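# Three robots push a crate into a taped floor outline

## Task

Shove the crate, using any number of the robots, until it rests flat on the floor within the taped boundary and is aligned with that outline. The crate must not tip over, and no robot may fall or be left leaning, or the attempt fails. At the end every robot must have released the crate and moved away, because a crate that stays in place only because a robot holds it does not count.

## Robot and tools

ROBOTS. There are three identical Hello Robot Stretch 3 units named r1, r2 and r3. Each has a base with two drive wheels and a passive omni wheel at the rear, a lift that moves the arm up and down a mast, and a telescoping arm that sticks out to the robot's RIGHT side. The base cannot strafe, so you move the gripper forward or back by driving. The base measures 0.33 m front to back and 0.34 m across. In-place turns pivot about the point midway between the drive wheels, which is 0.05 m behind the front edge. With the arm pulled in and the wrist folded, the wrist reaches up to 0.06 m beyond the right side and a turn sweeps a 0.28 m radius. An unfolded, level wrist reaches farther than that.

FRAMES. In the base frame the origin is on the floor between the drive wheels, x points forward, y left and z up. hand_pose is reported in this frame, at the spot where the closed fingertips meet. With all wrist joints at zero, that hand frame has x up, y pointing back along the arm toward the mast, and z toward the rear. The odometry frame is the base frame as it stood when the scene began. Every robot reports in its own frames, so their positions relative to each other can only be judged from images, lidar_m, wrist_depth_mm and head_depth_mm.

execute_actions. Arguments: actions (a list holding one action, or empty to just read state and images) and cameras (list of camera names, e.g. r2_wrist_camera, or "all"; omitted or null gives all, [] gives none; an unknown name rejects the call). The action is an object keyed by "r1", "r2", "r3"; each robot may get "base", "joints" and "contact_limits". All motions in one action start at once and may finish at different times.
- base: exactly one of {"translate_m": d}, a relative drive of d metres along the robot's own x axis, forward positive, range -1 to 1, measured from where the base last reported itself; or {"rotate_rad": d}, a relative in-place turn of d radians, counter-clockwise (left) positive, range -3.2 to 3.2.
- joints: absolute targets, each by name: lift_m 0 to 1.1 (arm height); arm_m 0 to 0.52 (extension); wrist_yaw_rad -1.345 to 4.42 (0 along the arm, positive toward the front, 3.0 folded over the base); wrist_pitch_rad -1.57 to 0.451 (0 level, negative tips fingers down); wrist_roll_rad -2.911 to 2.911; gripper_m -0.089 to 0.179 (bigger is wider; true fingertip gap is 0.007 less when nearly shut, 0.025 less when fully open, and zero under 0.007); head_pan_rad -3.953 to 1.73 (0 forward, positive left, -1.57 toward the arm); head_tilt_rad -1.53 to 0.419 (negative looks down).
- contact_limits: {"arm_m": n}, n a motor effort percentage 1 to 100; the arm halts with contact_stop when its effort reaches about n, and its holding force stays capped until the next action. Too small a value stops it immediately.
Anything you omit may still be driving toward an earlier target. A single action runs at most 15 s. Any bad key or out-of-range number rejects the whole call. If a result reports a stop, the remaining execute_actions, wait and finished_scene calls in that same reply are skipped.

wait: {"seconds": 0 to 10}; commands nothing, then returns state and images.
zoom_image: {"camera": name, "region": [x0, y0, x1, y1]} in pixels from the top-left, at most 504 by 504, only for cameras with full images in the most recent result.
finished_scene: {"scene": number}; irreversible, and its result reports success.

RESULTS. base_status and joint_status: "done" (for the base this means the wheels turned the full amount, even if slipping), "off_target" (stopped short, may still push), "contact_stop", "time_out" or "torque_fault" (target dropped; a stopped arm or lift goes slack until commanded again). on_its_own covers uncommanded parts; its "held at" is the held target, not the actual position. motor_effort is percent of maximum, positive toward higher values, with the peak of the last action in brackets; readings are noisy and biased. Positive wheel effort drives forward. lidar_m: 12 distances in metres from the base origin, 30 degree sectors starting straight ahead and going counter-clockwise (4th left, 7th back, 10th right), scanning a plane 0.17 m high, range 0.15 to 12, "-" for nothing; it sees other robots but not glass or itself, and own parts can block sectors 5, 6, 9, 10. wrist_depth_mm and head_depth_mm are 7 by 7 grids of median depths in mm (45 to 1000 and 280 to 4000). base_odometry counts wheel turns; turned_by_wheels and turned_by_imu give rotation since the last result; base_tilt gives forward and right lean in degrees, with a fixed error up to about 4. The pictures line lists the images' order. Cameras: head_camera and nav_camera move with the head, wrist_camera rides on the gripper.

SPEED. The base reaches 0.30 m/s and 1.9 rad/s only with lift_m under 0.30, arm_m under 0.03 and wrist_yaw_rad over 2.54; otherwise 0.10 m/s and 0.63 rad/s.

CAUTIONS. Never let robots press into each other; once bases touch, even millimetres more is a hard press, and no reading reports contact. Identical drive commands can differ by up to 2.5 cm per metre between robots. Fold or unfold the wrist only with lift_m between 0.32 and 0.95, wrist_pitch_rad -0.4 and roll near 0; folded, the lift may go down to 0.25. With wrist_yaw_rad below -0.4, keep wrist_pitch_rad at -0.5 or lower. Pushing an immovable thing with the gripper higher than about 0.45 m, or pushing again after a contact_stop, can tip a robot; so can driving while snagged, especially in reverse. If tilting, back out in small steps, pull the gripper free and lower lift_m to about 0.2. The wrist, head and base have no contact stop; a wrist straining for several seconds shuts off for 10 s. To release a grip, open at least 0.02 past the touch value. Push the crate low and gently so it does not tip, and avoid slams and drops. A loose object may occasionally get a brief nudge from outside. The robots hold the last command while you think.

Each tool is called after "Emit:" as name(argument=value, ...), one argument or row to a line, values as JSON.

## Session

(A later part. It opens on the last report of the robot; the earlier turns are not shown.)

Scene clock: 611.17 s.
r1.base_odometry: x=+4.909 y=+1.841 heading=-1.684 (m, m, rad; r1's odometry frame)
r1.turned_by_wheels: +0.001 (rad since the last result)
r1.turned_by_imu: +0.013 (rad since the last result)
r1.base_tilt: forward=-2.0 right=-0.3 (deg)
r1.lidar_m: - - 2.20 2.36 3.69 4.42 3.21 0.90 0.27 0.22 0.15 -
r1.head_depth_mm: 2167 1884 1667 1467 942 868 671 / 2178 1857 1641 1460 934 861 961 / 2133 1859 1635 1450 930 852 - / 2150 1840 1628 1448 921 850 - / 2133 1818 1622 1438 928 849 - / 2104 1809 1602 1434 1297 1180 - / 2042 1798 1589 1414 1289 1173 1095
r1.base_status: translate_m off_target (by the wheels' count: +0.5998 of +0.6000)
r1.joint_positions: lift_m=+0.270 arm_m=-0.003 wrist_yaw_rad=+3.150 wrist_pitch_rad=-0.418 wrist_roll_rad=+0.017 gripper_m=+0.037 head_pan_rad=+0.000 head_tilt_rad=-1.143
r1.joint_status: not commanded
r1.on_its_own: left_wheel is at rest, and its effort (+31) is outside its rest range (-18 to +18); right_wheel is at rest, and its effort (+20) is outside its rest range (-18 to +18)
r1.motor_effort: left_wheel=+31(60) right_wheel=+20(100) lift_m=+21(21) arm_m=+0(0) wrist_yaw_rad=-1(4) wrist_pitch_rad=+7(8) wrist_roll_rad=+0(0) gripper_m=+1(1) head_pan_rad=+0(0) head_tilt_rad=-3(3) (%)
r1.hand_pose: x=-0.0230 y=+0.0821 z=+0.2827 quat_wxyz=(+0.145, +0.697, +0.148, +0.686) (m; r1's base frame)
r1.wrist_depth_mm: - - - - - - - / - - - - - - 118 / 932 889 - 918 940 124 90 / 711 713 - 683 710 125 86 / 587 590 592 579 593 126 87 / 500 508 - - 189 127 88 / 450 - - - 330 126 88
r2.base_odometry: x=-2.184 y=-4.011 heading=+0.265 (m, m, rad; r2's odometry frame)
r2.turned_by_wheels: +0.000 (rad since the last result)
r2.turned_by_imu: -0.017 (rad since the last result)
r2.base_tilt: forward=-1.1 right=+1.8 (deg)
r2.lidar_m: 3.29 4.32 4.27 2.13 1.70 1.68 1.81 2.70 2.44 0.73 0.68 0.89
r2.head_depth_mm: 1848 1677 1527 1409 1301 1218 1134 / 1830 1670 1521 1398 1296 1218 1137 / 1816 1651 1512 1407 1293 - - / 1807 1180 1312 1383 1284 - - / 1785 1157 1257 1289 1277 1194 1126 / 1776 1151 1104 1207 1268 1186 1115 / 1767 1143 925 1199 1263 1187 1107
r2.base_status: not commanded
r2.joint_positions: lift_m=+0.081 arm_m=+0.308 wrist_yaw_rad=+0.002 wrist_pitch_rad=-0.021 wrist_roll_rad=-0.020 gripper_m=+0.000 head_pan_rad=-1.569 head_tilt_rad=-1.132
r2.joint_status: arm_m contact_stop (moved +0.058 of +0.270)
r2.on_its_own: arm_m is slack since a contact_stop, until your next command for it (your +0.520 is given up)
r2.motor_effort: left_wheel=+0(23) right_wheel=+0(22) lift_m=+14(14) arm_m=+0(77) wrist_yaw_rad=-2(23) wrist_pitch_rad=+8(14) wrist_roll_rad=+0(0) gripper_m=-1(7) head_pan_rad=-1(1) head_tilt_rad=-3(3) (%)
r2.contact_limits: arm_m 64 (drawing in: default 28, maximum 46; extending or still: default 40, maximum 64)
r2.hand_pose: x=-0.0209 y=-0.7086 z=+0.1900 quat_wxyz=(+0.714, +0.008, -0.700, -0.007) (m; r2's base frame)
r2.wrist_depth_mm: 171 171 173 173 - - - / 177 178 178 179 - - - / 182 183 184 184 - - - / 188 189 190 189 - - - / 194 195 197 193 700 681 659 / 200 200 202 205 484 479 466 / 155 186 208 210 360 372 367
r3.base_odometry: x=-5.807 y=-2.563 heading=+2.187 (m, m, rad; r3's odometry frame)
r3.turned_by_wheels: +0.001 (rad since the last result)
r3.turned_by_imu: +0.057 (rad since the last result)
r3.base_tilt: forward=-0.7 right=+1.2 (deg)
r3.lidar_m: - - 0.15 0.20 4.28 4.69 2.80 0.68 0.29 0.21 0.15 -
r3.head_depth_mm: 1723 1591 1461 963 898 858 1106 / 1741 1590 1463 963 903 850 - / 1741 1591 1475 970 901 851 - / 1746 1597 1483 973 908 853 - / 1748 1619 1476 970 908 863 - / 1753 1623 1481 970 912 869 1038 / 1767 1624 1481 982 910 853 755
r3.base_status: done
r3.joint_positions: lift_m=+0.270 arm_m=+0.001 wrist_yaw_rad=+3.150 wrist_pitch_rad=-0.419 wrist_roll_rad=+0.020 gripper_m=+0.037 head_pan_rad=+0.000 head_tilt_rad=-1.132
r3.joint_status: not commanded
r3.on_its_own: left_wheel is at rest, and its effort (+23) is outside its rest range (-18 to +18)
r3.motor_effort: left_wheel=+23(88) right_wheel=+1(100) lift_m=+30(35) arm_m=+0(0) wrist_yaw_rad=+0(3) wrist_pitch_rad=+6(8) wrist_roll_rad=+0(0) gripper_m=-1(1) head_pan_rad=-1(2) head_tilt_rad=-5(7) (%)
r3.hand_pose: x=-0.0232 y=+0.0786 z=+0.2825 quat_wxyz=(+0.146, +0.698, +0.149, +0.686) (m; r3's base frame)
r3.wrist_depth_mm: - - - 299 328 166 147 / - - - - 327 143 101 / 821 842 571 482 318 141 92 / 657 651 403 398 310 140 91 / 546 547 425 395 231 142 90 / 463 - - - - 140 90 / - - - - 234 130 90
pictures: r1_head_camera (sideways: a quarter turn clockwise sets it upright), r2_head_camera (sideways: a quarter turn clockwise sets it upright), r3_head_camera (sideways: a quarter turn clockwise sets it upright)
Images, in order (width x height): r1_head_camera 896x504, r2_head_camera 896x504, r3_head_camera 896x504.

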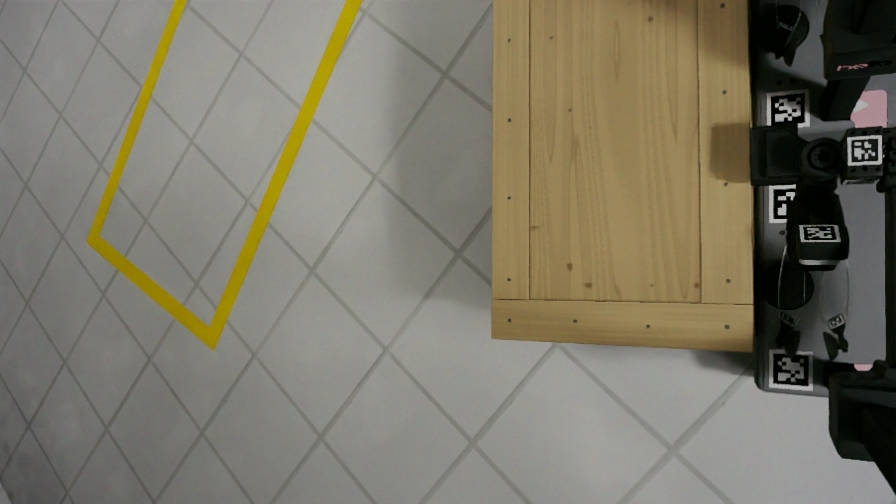

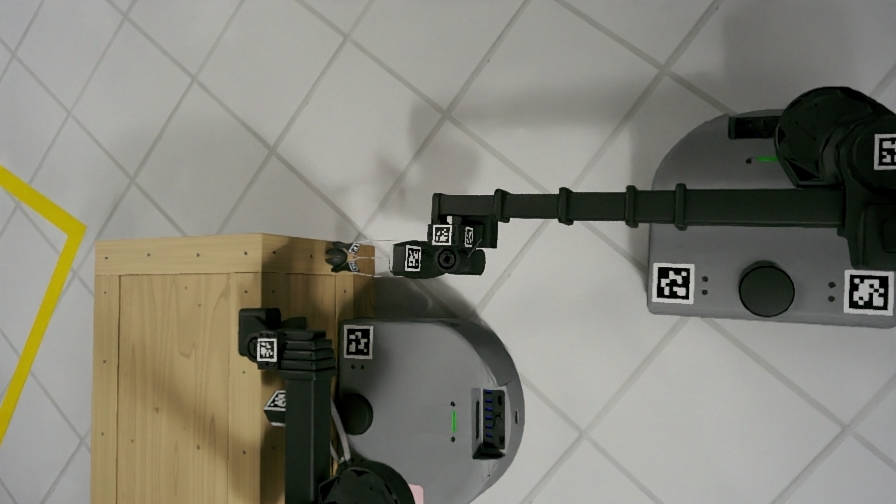

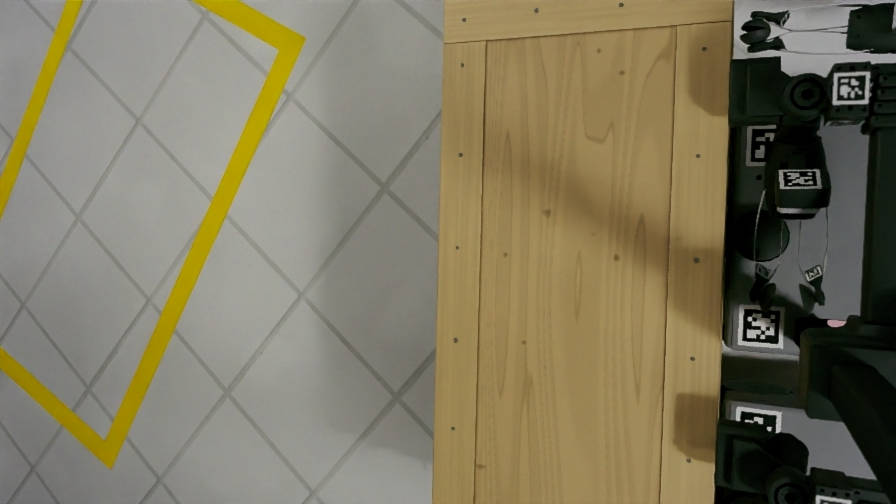

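Emit:
execute_actions(
  actions=[
    {"r1":{"base":{"translate_m":-0.25}},"r3":{"base":{"translate_m":-0.005}},"r2":{"base":{"translate_m":-0.14},"joints":{"arm_m":0.0}}},
  ],
  cameras=[],
)

Emit:
execute_actions(
  actions=[
    {"r1":{"base":{"rotate_rad":0.3}},"r2":{"base":{"rotate_rad":-1.53},"joints":{"lift_m":0.36,"wrist_pitch_rad":-0.4,"head_pan_rad":0}}},
  ],
  cameras=[],
)

Emit:
execute_actions(
  actions=[
    {"r1":{"base":{"translate_m":0.19}},"r2":{"joints":{"wrist_yaw_rad":3.15}}},
  ],
  cameras=[],
)

Emit:
execute_actions(
  actions=[
    {"r1":{"base":{"rotate_rad":-0.3}},"r2":{"joints":{"lift_m":0.27}}},
  ],
  cameras=["r1_head_camera","r2_head_camera"],
)

Scene clock: 637.67 s.
r1.base_odometry: x=+4.938 y=+2.089 heading=-1.684 (m, m, rad; r1's odometry frame)
r1.turned_by_wheels: +0.000 (rad since the last result)
r1.turned_by_imu: +0.001 (rad since the last result)
r1.base_tilt: forward=-2.0 right=-0.4 (deg)
r1.lidar_m: 0.30 0.31 2.31 2.53 3.93 4.25 3.04 2.48 0.82 0.82 0.31 0.31
r1.head_depth_mm: 2190 1887 1653 1046 957 693 1079 / 2157 1870 1636 1036 976 1029 1092 / 2133 1867 1611 1025 991 1196 - / 2137 1837 1611 1022 984 1194 - / 2096 1823 1607 1049 1217 1192 - / 2082 1799 1590 1425 1291 1184 - / 2075 1805 1581 1421 1282 1175 1095
r1.base_status: done
r1.joint_positions: lift_m=+0.270 arm_m=-0.003 wrist_yaw_rad=+3.150 wrist_pitch_rad=-0.418 wrist_roll_rad=+0.017 gripper_m=+0.037 head_pan_rad=+0.000 head_tilt_rad=-1.143
r1.joint_status: not commanded
r1.motor_effort: left_wheel=+0(23) right_wheel=+0(11) lift_m=+21(21) arm_m=+0(0) wrist_yaw_rad=-1(0) wrist_pitch_rad=+7(7) wrist_roll_rad=+0(0) gripper_m=+0(0) head_pan_rad=+0(1) head_tilt_rad=-3(4) (%)
r1.hand_pose: x=-0.0230 y=+0.0821 z=+0.2827 quat_wxyz=(+0.145, +0.697, +0.148, +0.686) (m; r1's base frame)
r1.wrist_depth_mm: - - - - - - - / - - - - - - - / 914 946 - 941 929 895 971 / 721 734 - 737 735 736 736 / 581 584 596 582 604 591 595 / 495 511 - - 513 498 497 / 445 - - - 429 431 436
r2.base_odometry: x=-2.320 y=-4.047 heading=+0.265 (m, m, rad; r2's odometry frame)
r2.turned_by_wheels: +0.000 (rad since the last result)
r2.turned_by_imu: -0.001 (rad since the last result)
r2.base_tilt: forward=-1.3 right=+1.7 (deg)
r2.lidar_m: 3.41 4.39 4.25 1.98 1.58 1.57 1.69 2.52 2.36 0.74 0.74 0.86
r2.head_depth_mm: 1851 1676 1524 1411 1307 1221 1139 / 1828 1670 1524 1400 1300 1219 1141 / 1821 1643 1517 1390 1296 - - / 1815 1638 1499 1385 1300 - - / 1789 1186 1389 1371 1275 1195 1120 / 1777 1150 1260 1317 1276 1190 1108 / 1780 1144 957 1204 1264 1181 1108
r2.base_status: done
r2.joint_positions: lift_m=+0.081 arm_m=+0.000 wrist_yaw_rad=+0.000 wrist_pitch_rad=-0.021 wrist_roll_rad=-0.020 gripper_m=+0.000 head_pan_rad=-1.569 head_tilt_rad=-1.132
r2.joint_status: all done
r2.motor_effort: left_wheel=+1(5) right_wheel=-1(4) lift_m=+14(14) arm_m=-4(4) wrist_yaw_rad=+0(2) wrist_pitch_rad=+8(8) wrist_roll_rad=+0(0) gripper_m=-2(3) head_pan_rad=-1(1) head_tilt_rad=-3(3) (%)
r2.hand_pose: x=-0.0213 y=-0.4010 z=+0.1900 quat_wxyz=(+0.714, +0.008, -0.700, -0.007) (m; r2's base frame)
r2.wrist_depth_mm: 369 416 - - - - - / 386 475 483 - - - - / 486 489 493 - - - - / 497 503 503 - - - - / 319 408 525 819 715 679 663 / 302 402 524 456 491 483 468 / 292 379 395 386 381 375 370
r3.base_odometry: x=-5.804 y=-2.567 heading=+2.187 (m, m, rad; r3's odometry frame)
r3.turned_by_wheels: +0.000 (rad since the last result)
r3.turned_by_imu: -0.001 (rad since the last result)
r3.base_tilt: forward=-0.7 right=+1.2 (deg)
r3.lidar_m: - - 0.15 0.22 4.29 4.68 2.80 0.59 2.29 0.23 0.15 -
r3.head_depth_mm: 1717 1594 1471 964 900 855 1115 / 1728 1588 1467 961 904 851 - / 1747 1597 1476 971 908 858 - / 1748 1597 1477 965 907 865 - / 1768 1605 1487 971 907 863 - / 1769 1619 1486 976 912 879 1146 / 1768 1622 1492 978 913 879 1141
r3.base_status: done
r3.joint_positions: lift_m=+0.270 arm_m=+0.001 wrist_yaw_rad=+3.150 wrist_pitch_rad=-0.419 wrist_roll_rad=+0.020 gripper_m=+0.037 head_pan_rad=+0.000 head_tilt_rad=-1.132
r3.joint_status: not commanded
r3.motor_effort: left_wheel=+1(11) right_wheel=+1(9) lift_m=+30(30) arm_m=+0(0) wrist_yaw_rad=-1(0) wrist_pitch_rad=+6(7) wrist_roll_rad=+0(0) gripper_m=+0(0) head_pan_rad=-1(0) head_tilt_rad=-5(6) (%)
r3.hand_pose: x=-0.0232 y=+0.0786 z=+0.2825 quat_wxyz=(+0.146, +0.698, +0.149, +0.686) (m; r3's base frame)
r3.wrist_depth_mm: - 406 - - 351 167 147 / - - 596 - 348 153 104 / 786 497 486 828 341 151 98 / 399 400 456 657 330 150 97 / 448 423 483 543 246 152 97 / 464 - - - - 149 96 / - - - - 250 139 96
pictures: none
No camera images: the call's "cameras" was empty. Leave "cameras" out to get every camera's image.

Scene clock: 641.03 s.
r1.base_odometry: x=+4.938 y=+2.089 heading=-1.384 (m, m, rad; r1's odometry frame)
r1.turned_by_wheels: +0.300 (rad since the last result)
r1.turned_by_imu: +0.302 (rad since the last result)
r1.base_tilt: forward=-2.0 right=-0.4 (deg)
r1.lidar_m: 0.30 2.31 2.36 3.08 4.24 3.77 2.58 0.80 0.86 0.31 0.31 0.30
r1.head_depth_mm: 2192 1877 1649 1045 944 739 677 / 2162 1855 1642 1030 945 1070 1002 / 2165 1858 1624 1035 962 1201 - / 2128 1831 1624 1416 1075 1203 - / 2111 1811 1602 1441 1305 1189 - / 2099 1814 1603 1423 1292 1178 - / 2082 1803 1588 1417 1292 1172 1091
r1.base_status: done
r1.joint_positions: lift_m=+0.270 arm_m=-0.003 wrist_yaw_rad=+3.150 wrist_pitch_rad=-0.418 wrist_roll_rad=+0.017 gripper_m=+0.037 head_pan_rad=+0.000 head_tilt_rad=-1.143
r1.joint_status: not commanded
r1.motor_effort: left_wheel=-1(5) right_wheel=+3(8) lift_m=+21(21) arm_m=+0(0) wrist_yaw_rad=+1(0) wrist_pitch_rad=+7(7) wrist_roll_rad=+0(0) gripper_m=+1(1) head_pan_rad=+0(0) head_tilt_rad=-2(3) (%)
r1.hand_pose: x=-0.0230 y=+0.0821 z=+0.2827 quat_wxyz=(+0.145, +0.697, +0.148, +0.686) (m; r1's base frame)
r1.wrist_depth_mm: - - - - - - - / - - - - - - - / 936 906 - 932 920 940 933 / 716 706 - 722 718 707 719 / 596 587 587 591 619 590 585 / 503 519 - - 514 494 502 / 439 - - - 423 432 435
r2.base_odometry: x=-2.320 y=-4.047 heading=-1.265 (m, m, rad; r2's odometry frame)
r2.turned_by_wheels: -1.530 (rad since the last result)
r2.turned_by_imu: -1.554 (rad since the last result)
r2.base_tilt: forward=-1.1 right=+1.7 (deg)
r2.lidar_m: 0.74 0.74 0.86 3.46 4.39 3.84 1.92 1.57 1.56 1.71 2.67 2.37
r2.head_depth_mm: 1855 1668 1532 1409 1303 1214 1126 / 1835 1667 1519 1399 1302 1214 - / 1820 1649 1515 1390 1290 1214 - / 1813 1639 1503 1385 1286 1207 - / 1807 1174 1321 1371 1278 1205 - / 1771 1148 1250 1285 1269 1201 - / 1777 1142 1002 1207 1268 1183 1129
r2.base_status: done
r2.joint_positions: lift_m=+0.359 arm_m=+0.000 wrist_yaw_rad=+0.000 wrist_pitch_rad=-0.414 wrist_roll_rad=-0.020 gripper_m=+0.000 head_pan_rad=-0.007 head_tilt_rad=-1.132
r2.joint_status: all done
r2.motor_effort: left_wheel=+3(9) right_wheel=-2(4) lift_m=+51(53) arm_m=-5(4) wrist_yaw_rad=-1(0) wrist_pitch_rad=+5(7) wrist_roll_rad=+0(0) gripper_m=-3(2) head_pan_rad=+3(43) head_tilt_rad=-4(4) (%)
r2.hand_pose: x=-0.0214 y=-0.3703 z=+0.3729 quat_wxyz=(+0.699, +0.147, -0.685, -0.144) (m; r2's base frame)
r2.wrist_depth_mm: - - - - - - 981 / - - - - - - - / - - - - - - - / 976 944 910 881 865 847 826 / 776 754 733 771 711 690 681 / 637 625 613 566 593 579 567 / 541 538 524 524 513 504 497
r3.base_odometry: x=-5.804 y=-2.567 heading=+2.187 (m, m, rad; r3's odometry frame)
r3.turned_by_wheels: +0.000 (rad since the last result)
r3.turned_by_imu: +0.000 (rad since the last result)
r3.base_tilt: forward=-0.7 right=+1.2 (deg)
r3.lidar_m: - - 0.15 0.22 4.32 4.68 2.80 0.74 2.28 0.23 0.15 -
r3.head_depth_mm: 1733 1583 1460 964 899 855 1109 / 1745 1596 1470 967 901 850 - / 1739 1599 1475 967 906 855 - / 1750 1605 1483 969 905 863 - / 1745 1609 1484 974 909 867 - / 1770 1618 1477 973 914 875 1144 / 1762 1621 1486 981 911 879 1138
r3.base_status: not commanded
r3.joint_positions: lift_m=+0.270 arm_m=+0.001 wrist_yaw_rad=+3.150 wrist_pitch_rad=-0.419 wrist_roll_rad=+0.020 gripper_m=+0.037 head_pan_rad=+0.000 head_tilt_rad=-1.132
r3.joint_status: not commanded
r3.motor_effort: left_wheel=+0(0) right_wheel=+2(2) lift_m=+30(30) arm_m=+0(0) wrist_yaw_rad=+0(0) wrist_pitch_rad=+7(6) wrist_roll_rad=+0(1) gripper_m=-1(0) head_pan_rad=+0(1) head_tilt_rad=-5(6) (%)
r3.hand_pose: x=-0.0232 y=+0.0786 z=+0.2825 quat_wxyz=(+0.146, +0.698, +0.149, +0.686) (m; r3's base frame)
r3.wrist_depth_mm: - 335 - - 349 167 146 / - - - - 347 153 104 / 756 506 481 831 340 151 98 / 400 397 407 652 329 150 97 / 382 402 425 546 246 151 97 / 454 - - - - 150 96 / - - - - 250 138 96
pictures: none
No camera images: the call's "cameras" was empty. Leave "cameras" out to get every camera's image.

Scene clock: 643.60 s.
r1.base_odometry: x=+4.973 y=+1.903 heading=-1.384 (m, m, rad; r1's odometry frame)
r1.turned_by_wheels: +0.000 (rad since the last result)
r1.turned_by_imu: +0.001 (rad since the last result)
r1.base_tilt: forward=-2.0 right=-0.5 (deg)
r1.lidar_m: 2.29 2.16 2.20 2.87 4.35 4.00 2.76 0.96 0.31 0.23 0.15 -
r1.head_depth_mm: 2192 1868 1648 1480 939 857 959 / 2166 1879 1644 1473 937 863 1008 / 2148 1837 1636 1463 930 866 - / 2127 1833 1616 1457 1272 888 - / 2127 1825 1615 1439 1306 1189 - / 2090 1809 1606 1424 1292 1181 - / 2002 1793 1586 1424 1286 1173 1091
r1.base_status: done
r1.joint_positions: lift_m=+0.270 arm_m=-0.003 wrist_yaw_rad=+3.150 wrist_pitch_rad=-0.418 wrist_roll_rad=+0.017 gripper_m=+0.037 head_pan_rad=+0.000 head_tilt_rad=-1.143
r1.joint_status: not commanded
r1.motor_effort: left_wheel=-1(6) right_wheel=+3(11) lift_m=+21(21) arm_m=+0(1) wrist_yaw_rad=+0(0) wrist_pitch_rad=+7(7) wrist_roll_rad=+0(0) gripper_m=-1(1) head_pan_rad=+0(1) head_tilt_rad=-2(3) (%)
r1.hand_pose: x=-0.0230 y=+0.0821 z=+0.2827 quat_wxyz=(+0.145, +0.697, +0.148, +0.686) (m; r1's base frame)
r1.wrist_depth_mm: - - - - - - - / - - - - - - - / 933 902 - 914 909 898 915 / 705 703 - 725 714 719 727 / 592 579 592 594 609 587 586 / 493 517 - - 518 498 499 / 442 - - - 428 435 445
r2.base_odometry: x=-2.320 y=-4.047 heading=-1.265 (m, m, rad; r2's odometry frame)
r2.turned_by_wheels: +0.000 (rad since the last result)
r2.turned_by_imu: -0.001 (rad since the last result)
r2.base_tilt: forward=-1.2 right=+1.8 (deg)
r2.lidar_m: 0.74 0.74 1.01 3.49 4.39 3.85 1.92 1.58 1.56 1.72 2.66 2.36
r2.head_depth_mm: 1850 1669 1523 1410 1305 1212 1139 / 1832 1662 1519 1398 1297 1222 1131 / 1827 1648 1513 1390 1295 1220 - / 1806 1638 1507 1388 1283 1213 - / 1797 1171 1318 1378 1282 1203 - / 1794 1147 1251 1290 1267 1192 - / 1763 1144 1001 1208 1269 1181 1126
r2.base_status: not commanded
r2.joint_positions: lift_m=+0.359 arm_m=+0.000 wrist_yaw_rad=+3.148 wrist_pitch_rad=-0.414 wrist_roll_rad=-0.020 gripper_m=+0.000 head_pan_rad=-0.007 head_tilt_rad=-1.132
r2.joint_status: all done
r2.motor_effort: left_wheel=+3(3) right_wheel=-2(2) lift_m=+51(51) arm_m=-4(4) wrist_yaw_rad=+2(3) wrist_pitch_rad=+5(5) wrist_roll_rad=+0(0) gripper_m=-2(1) head_pan_rad=+3(3) head_tilt_rad=-3(3) (%)
r2.hand_pose: x=-0.0226 y=+0.0797 z=+0.3729 quat_wxyz=(+0.142, +0.684, +0.149, +0.700) (m; r2's base frame)
r2.wrist_depth_mm: - - - - - - 886 / - - - - - - - / - - - - - 821 759 / 985 934 924 885 868 824 588 / 769 755 737 - 709 690 550 / 636 627 624 - 592 579 545 / 547 539 544 - 519 508 495
r3.base_odometry: x=-5.804 y=-2.567 heading=+2.187 (m, m, rad; r3's odometry frame)
r3.turned_by_wheels: +0.000 (rad since the last result)
r3.turned_by_imu: +0.000 (rad since the last result)
r3.base_tilt: forward=-0.7 right=+1.3 (deg)
r3.lidar_m: - - 0.15 0.22 0.58 4.69 2.81 0.74 2.29 0.23 0.15 -
r3.head_depth_mm: 1740 1585 1472 966 898 858 1109 / 1731 1596 1459 969 901 852 - / 1735 1609 1464 970 904 854 - / 1754 1608 1471 972 907 864 - / 1769 1597 1491 970 908 864 - / 1768 1613 1499 973 908 876 1140 / 1780 1627 1495 974 913 868 983
r3.base_status: not commanded
r3.joint_positions: lift_m=+0.270 arm_m=+0.001 wrist_yaw_rad=+3.150 wrist_pitch_rad=-0.419 wrist_roll_rad=+0.020 gripper_m=+0.037 head_pan_rad=+0.000 head_tilt_rad=-1.132
r3.joint_status: not commanded
r3.motor_effort: left_wheel=+0(1) right_wheel=+1(1) lift_m=+30(30) arm_m=+0(0) wrist_yaw_rad=-1(0) wrist_pitch_rad=+6(7) wrist_roll_rad=+0(1) gripper_m=+0(1) head_pan_rad=-1(1) head_tilt_rad=-5(5) (%)
r3.hand_pose: x=-0.0232 y=+0.0786 z=+0.2825 quat_wxyz=(+0.146, +0.698, +0.149, +0.686) (m; r3's base frame)
r3.wrist_depth_mm: - - - - 350 168 146 / - - - - 347 152 104 / 830 787 508 516 338 151 98 / 655 630 418 432 330 150 97 / 550 524 439 474 246 151 97 / 466 - - - - 150 96 / - - - - 250 139 96
pictures: none
No camera images: the call's "cameras" was empty. Leave "cameras" out to get every camera's image.

Scene clock: 645.27 s.
r1.base_odometry: x=+4.973 y=+1.903 heading=-1.684 (m, m, rad; r1's odometry frame)
r1.turned_by_wheels: -0.300 (rad since the last result)
r1.turned_by_imu: -0.300 (rad since the last result)
r1.base_tilt: forward=-1.9 right=-0.4 (deg)
r1.lidar_m: - 2.17 2.15 2.37 3.68 4.36 3.27 0.98 0.96 0.31 0.17 0.15
r1.head_depth_mm: 2192 1861 1646 1485 942 1014 893 / 2180 1885 1646 1472 940 1011 1044 / 2147 1844 1625 1457 928 934 - / 2138 1827 1618 1449 928 910 - / 2118 1818 1604 1440 1284 1181 - / 2075 1807 1595 1427 1286 1182 - / 2054 1797 1589 1423 1285 1173 1091
r1.base_status: done
r1.joint_positions: lift_m=+0.270 arm_m=-0.003 wrist_yaw_rad=+3.150 wrist_pitch_rad=-0.418 wrist_roll_rad=+0.017 gripper_m=+0.037 head_pan_rad=+0.000 head_tilt_rad=-1.143
r1.joint_status: not commanded
r1.motor_effort: left_wheel=+2(6) right_wheel=-2(8) lift_m=+21(21) arm_m=+0(0) wrist_yaw_rad=+1(1) wrist_pitch_rad=+7(7) wrist_roll_rad=+0(0) gripper_m=+1(1) head_pan_rad=+1(0) head_tilt_rad=-3(3) (%)
r1.hand_pose: x=-0.0230 y=+0.0821 z=+0.2827 quat_wxyz=(+0.145, +0.697, +0.148, +0.686) (m; r1's base frame)
r1.wrist_depth_mm: - - - - - - - / - - - - - - - / 905 911 - 918 926 907 975 / 726 716 - 701 717 713 705 / 586 584 588 585 616 577 583 / 487 508 - - 512 507 500 / 449 - - - 422 435 428
r2.base_odometry: x=-2.320 y=-4.047 heading=-1.265 (m, m, rad; r2's odometry frame)
r2.turned_by_wheels: +0.000 (rad since the last result)
r2.turned_by_imu: +0.000 (rad since the last result)
r2.base_tilt: forward=-1.2 right=+1.9 (deg)
r2.lidar_m: 0.74 0.74 1.00 3.47 4.41 3.86 1.92 1.58 1.56 1.72 2.66 2.36
r2.head_depth_mm: 1856 1672 1537 1411 1311 1212 1134 / 1840 1666 1519 1403 1301 1215 1134 / 1826 1657 1516 1394 1295 1213 - / 1808 1643 1500 1388 1276 1208 - / 1799 1167 1317 1379 1278 1202 - / 1787 1151 1247 1280 1270 1195 - / 1766 1148 1005 1208 1265 1185 1123
r2.base_status: not commanded
r2.joint_positions: lift_m=+0.271 arm_m=+0.000 wrist_yaw_rad=+3.148 wrist_pitch_rad=-0.414 wrist_roll_rad=-0.020 gripper_m=+0.000 head_pan_rad=-0.007 head_tilt_rad=-1.132
r2.joint_status: all done
r2.motor_effort: left_wheel=+3(3) right_wheel=-2(2) lift_m=+13(46) arm_m=-4(4) wrist_yaw_rad=+1(2) wrist_pitch_rad=+5(5) wrist_roll_rad=+0(0) gripper_m=-2(3) head_pan_rad=+4(4) head_tilt_rad=-3(4) (%)
r2.hand_pose: x=-0.0227 y=+0.0796 z=+0.2842 quat_wxyz=(+0.142, +0.684, +0.149, +0.700) (m; r2's base frame)
r2.wrist_depth_mm: - - - - - - - / - - - - - 834 739 / - - - 963 921 794 729 / 794 779 748 731 709 699 538 / 631 616 599 - 584 568 520 / 520 518 532 - 494 478 467 / 448 - - - - 414 408
r3.base_odometry: x=-5.804 y=-2.567 heading=+2.187 (m, m, rad; r3's odometry frame)
r3.turned_by_wheels: +0.000 (rad since the last result)
r3.turned_by_imu: +0.000 (rad since the last result)
r3.base_tilt: forward=-0.7 right=+1.2 (deg)
r3.lidar_m: - - 0.15 0.22 4.31 4.69 2.79 0.74 2.29 0.23 0.15 -
r3.head_depth_mm: 1717 1585 1457 963 894 858 1107 / 1738 1606 1466 969 902 851 - / 1739 1595 1467 972 902 850 - / 1757 1615 1476 967 906 862 - / 1755 1612 1476 973 908 863 - / 1764 1620 1490 977 909 874 1148 / 1779 1616 1486 980 913 876 986
r3.base_status: not commanded
r3.joint_positions: lift_m=+0.270 arm_m=+0.001 wrist_yaw_rad=+3.150 wrist_pitch_rad=-0.419 wrist_roll_rad=+0.020 gripper_m=+0.037 head_pan_rad=+0.000 head_tilt_rad=-1.132
r3.joint_status: not commanded
r3.motor_effort: left_wheel=+0(1) right_wheel=+1(1) lift_m=+30(31) arm_m=+0(0) wrist_yaw_rad=+0(1) wrist_pitch_rad=+6(7) wrist_roll_rad=+0(0) gripper_m=+0(0) head_pan_rad=-1(0) head_tilt_rad=-6(6) (%)
r3.hand_pose: x=-0.0232 y=+0.0786 z=+0.2825 quat_wxyz=(+0.146, +0.698, +0.149, +0.686) (m; r3's base frame)
r3.wrist_depth_mm: - - - - 353 167 146 / - - - - 348 153 104 / 824 836 505 527 339 151 98 / 648 630 434 446 328 150 97 / 550 544 489 486 246 151 97 / 467 - - - - 150 96 / - - - - 248 138 96
pictures: r1_head_camera (sideways: a quarter turn clockwise sets it upright), r2_head_camera (sideways: a quarter turn clockwise sets it upright)
Images, in order (width x height): r1_head_camera 896x504, r2_head_camera 896x504.

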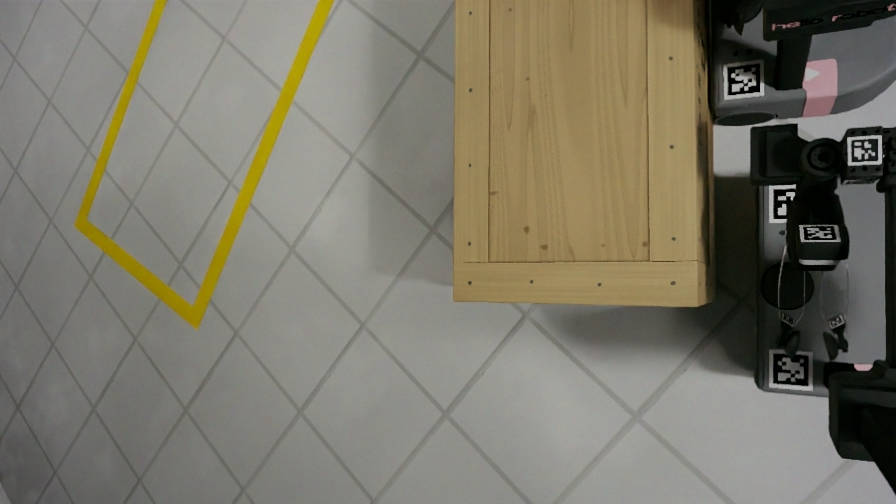

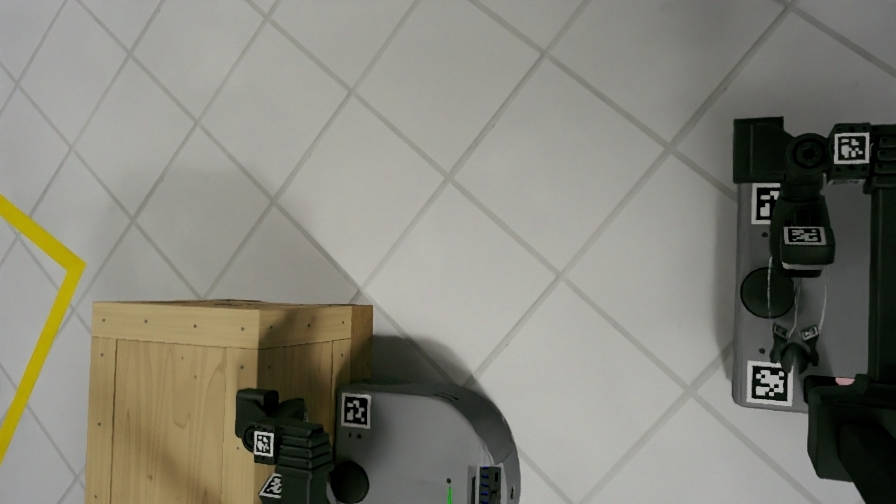

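Emit:
execute_actions(
  actions=[
    {"r1":{"base":{"translate_m":0.055}},"r2":{"base":{"translate_m":0.33}}},
  ],
  cameras=["r3_nav_camera","r2_head_camera"],
)

Scene clock: 650.23 s.
r1.base_odometry: x=+4.967 y=+1.848 heading=-1.684 (m, m, rad; r1's odometry frame)
r1.turned_by_wheels: +0.000 (rad since the last result)
r1.turned_by_imu: +0.002 (rad since the last result)
r1.base_tilt: forward=-1.9 right=-0.4 (deg)
r1.lidar_m: - 2.14 2.12 2.32 3.64 4.39 3.30 2.66 0.79 0.27 0.15 -
r1.head_depth_mm: 2207 1893 1654 1471 944 880 946 / 2157 1851 1641 1463 933 871 1029 / 2161 1849 1629 1457 932 853 - / 2134 1822 1625 1436 927 843 - / 2103 1811 1604 1437 1285 1184 - / 2090 1793 1594 1413 1292 1180 - / 2074 1796 1593 1415 1286 1175 1093
r1.base_status: done
r1.joint_positions: lift_m=+0.270 arm_m=-0.003 wrist_yaw_rad=+3.150 wrist_pitch_rad=-0.418 wrist_roll_rad=+0.017 gripper_m=+0.037 head_pan_rad=+0.000 head_tilt_rad=-1.143
r1.joint_status: not commanded
r1.motor_effort: left_wheel=+1(8) right_wheel=-3(7) lift_m=+21(21) arm_m=+0(0) wrist_yaw_rad=+0(0) wrist_pitch_rad=+7(7) wrist_roll_rad=+0(0) gripper_m=+2(0) head_pan_rad=+0(0) head_tilt_rad=-2(2) (%)
r1.hand_pose: x=-0.0230 y=+0.0821 z=+0.2827 quat_wxyz=(+0.145, +0.697, +0.148, +0.686) (m; r1's base frame)
r1.wrist_depth_mm: - - - - - - - / - - - - - - - / 910 912 - 893 925 925 950 / 699 698 - 723 732 714 713 / 583 587 591 583 608 603 537 / 495 516 - - 509 501 102 / 447 - - - 420 434 103
r2.base_odometry: x=-2.220 y=-4.362 heading=-1.265 (m, m, rad; r2's odometry frame)
r2.turned_by_wheels: +0.000 (rad since the last result)
r2.turned_by_imu: -0.001 (rad since the last result)
r2.base_tilt: forward=-1.2 right=+1.8 (deg)
r2.lidar_m: 0.41 0.42 0.48 0.99 4.62 4.39 2.16 1.78 1.77 1.94 3.01 2.09
r2.head_depth_mm: 1859 1681 1535 1411 1307 1216 1137 / 1845 1669 1527 1407 1299 1216 1129 / 1827 1653 1515 1398 1289 1219 - / 1823 1642 1497 1385 1282 1209 - / 1793 1633 1088 1098 1280 1208 - / 1776 1616 1055 1004 1246 1181 - / 1766 1605 1050 965 1082 1149 1129
r2.base_status: done
r2.joint_positions: lift_m=+0.271 arm_m=+0.000 wrist_yaw_rad=+3.149 wrist_pitch_rad=-0.414 wrist_roll_rad=-0.020 gripper_m=+0.000 head_pan_rad=-0.007 head_tilt_rad=-1.132
r2.joint_status: not commanded
r2.motor_effort: left_wheel=+2(14) right_wheel=-1(5) lift_m=+13(13) arm_m=-4(4) wrist_yaw_rad=+1(2) wrist_pitch_rad=+5(5) wrist_roll_rad=+0(0) gripper_m=-2(2) head_pan_rad=+3(3) head_tilt_rad=-2(3) (%)
r2.hand_pose: x=-0.0229 y=+0.0796 z=+0.2842 quat_wxyz=(+0.142, +0.684, +0.150, +0.700) (m; r2's base frame)
r2.wrist_depth_mm: - - - - - 784 494 / - - - - 819 686 501 / - - - 967 754 548 481 / 784 766 750 727 520 424 411 / 632 618 601 - 440 361 337 / 528 516 531 - 452 385 363 / 450 - - - - 411 398
r3.base_odometry: x=-5.804 y=-2.567 heading=+2.187 (m, m, rad; r3's odometry frame)
r3.turned_by_wheels: +0.000 (rad since the last result)
r3.turned_by_imu: +0.000 (rad since the last result)
r3.base_tilt: forward=-0.7 right=+1.2 (deg)
r3.lidar_m: - - 0.15 0.22 4.29 4.67 2.80 0.46 0.47 0.23 0.15 -
r3.head_depth_mm: 1735 1588 1454 966 900 857 1120 / 1732 1590 1464 964 898 849 - / 1752 1599 1486 966 904 852 - / 1755 1600 1481 972 909 863 - / 1760 1604 1495 975 909 865 - / 1750 1606 1478 975 913 878 1140 / 1772 1619 1483 975 912 870 997
r3.base_status: not commanded
r3.joint_positions: lift_m=+0.270 arm_m=+0.001 wrist_yaw_rad=+3.150 wrist_pitch_rad=-0.419 wrist_roll_rad=+0.020 gripper_m=+0.037 head_pan_rad=+0.000 head_tilt_rad=-1.132
r3.joint_status: not commanded
r3.motor_effort: left_wheel=+0(0) right_wheel=+1(1) lift_m=+31(30) arm_m=+0(0) wrist_yaw_rad=+0(0) wrist_pitch_rad=+6(6) wrist_roll_rad=+0(0) gripper_m=-1(0) head_pan_rad=+0(1) head_tilt_rad=-6(5) (%)
r3.hand_pose: x=-0.0232 y=+0.0786 z=+0.2825 quat_wxyz=(+0.146, +0.698, +0.149, +0.686) (m; r3's base frame)
r3.wrist_depth_mm: - - - 576 349 168 146 / - - - 632 348 152 104 / 825 828 507 504 339 151 98 / 651 656 465 423 331 150 97 / 546 547 524 477 245 151 97 / 465 - - - - 150 96 / - - - - 249 138 96
pictures: r2_head_camera (sideways: a quarter turn clockwise sets it upright), r3_nav_camera (sideways: a quarter turn counterclockwise sets it upright)
Images, in order (width x height): r2_head_camera 896x504, r3_nav_camera 672x504.

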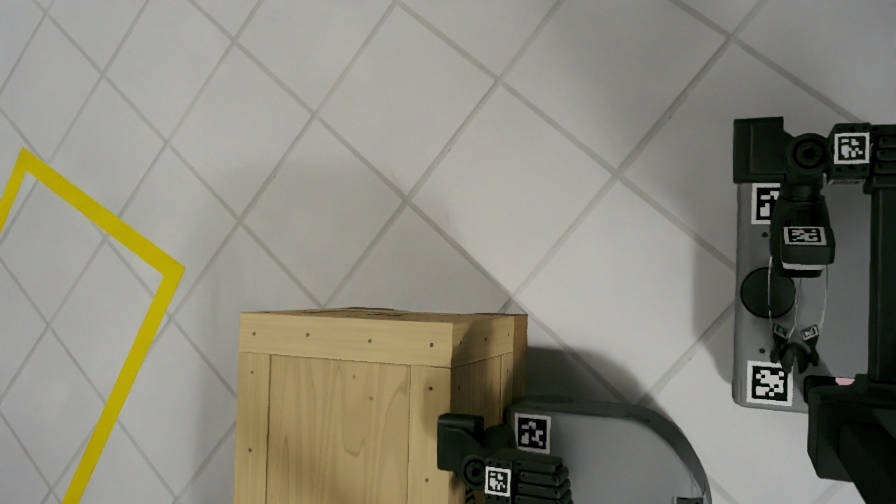

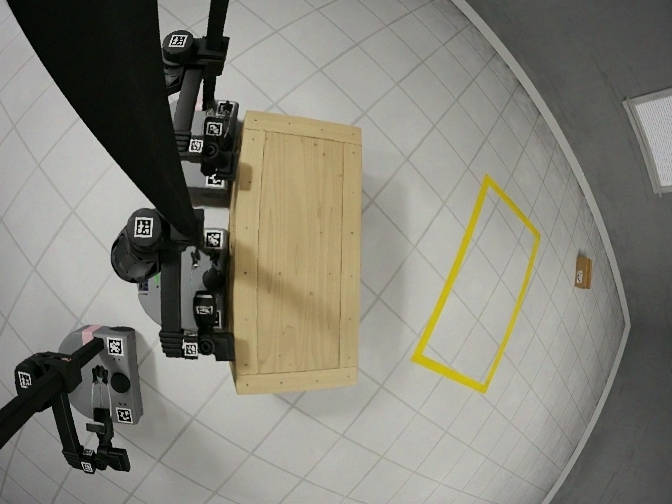

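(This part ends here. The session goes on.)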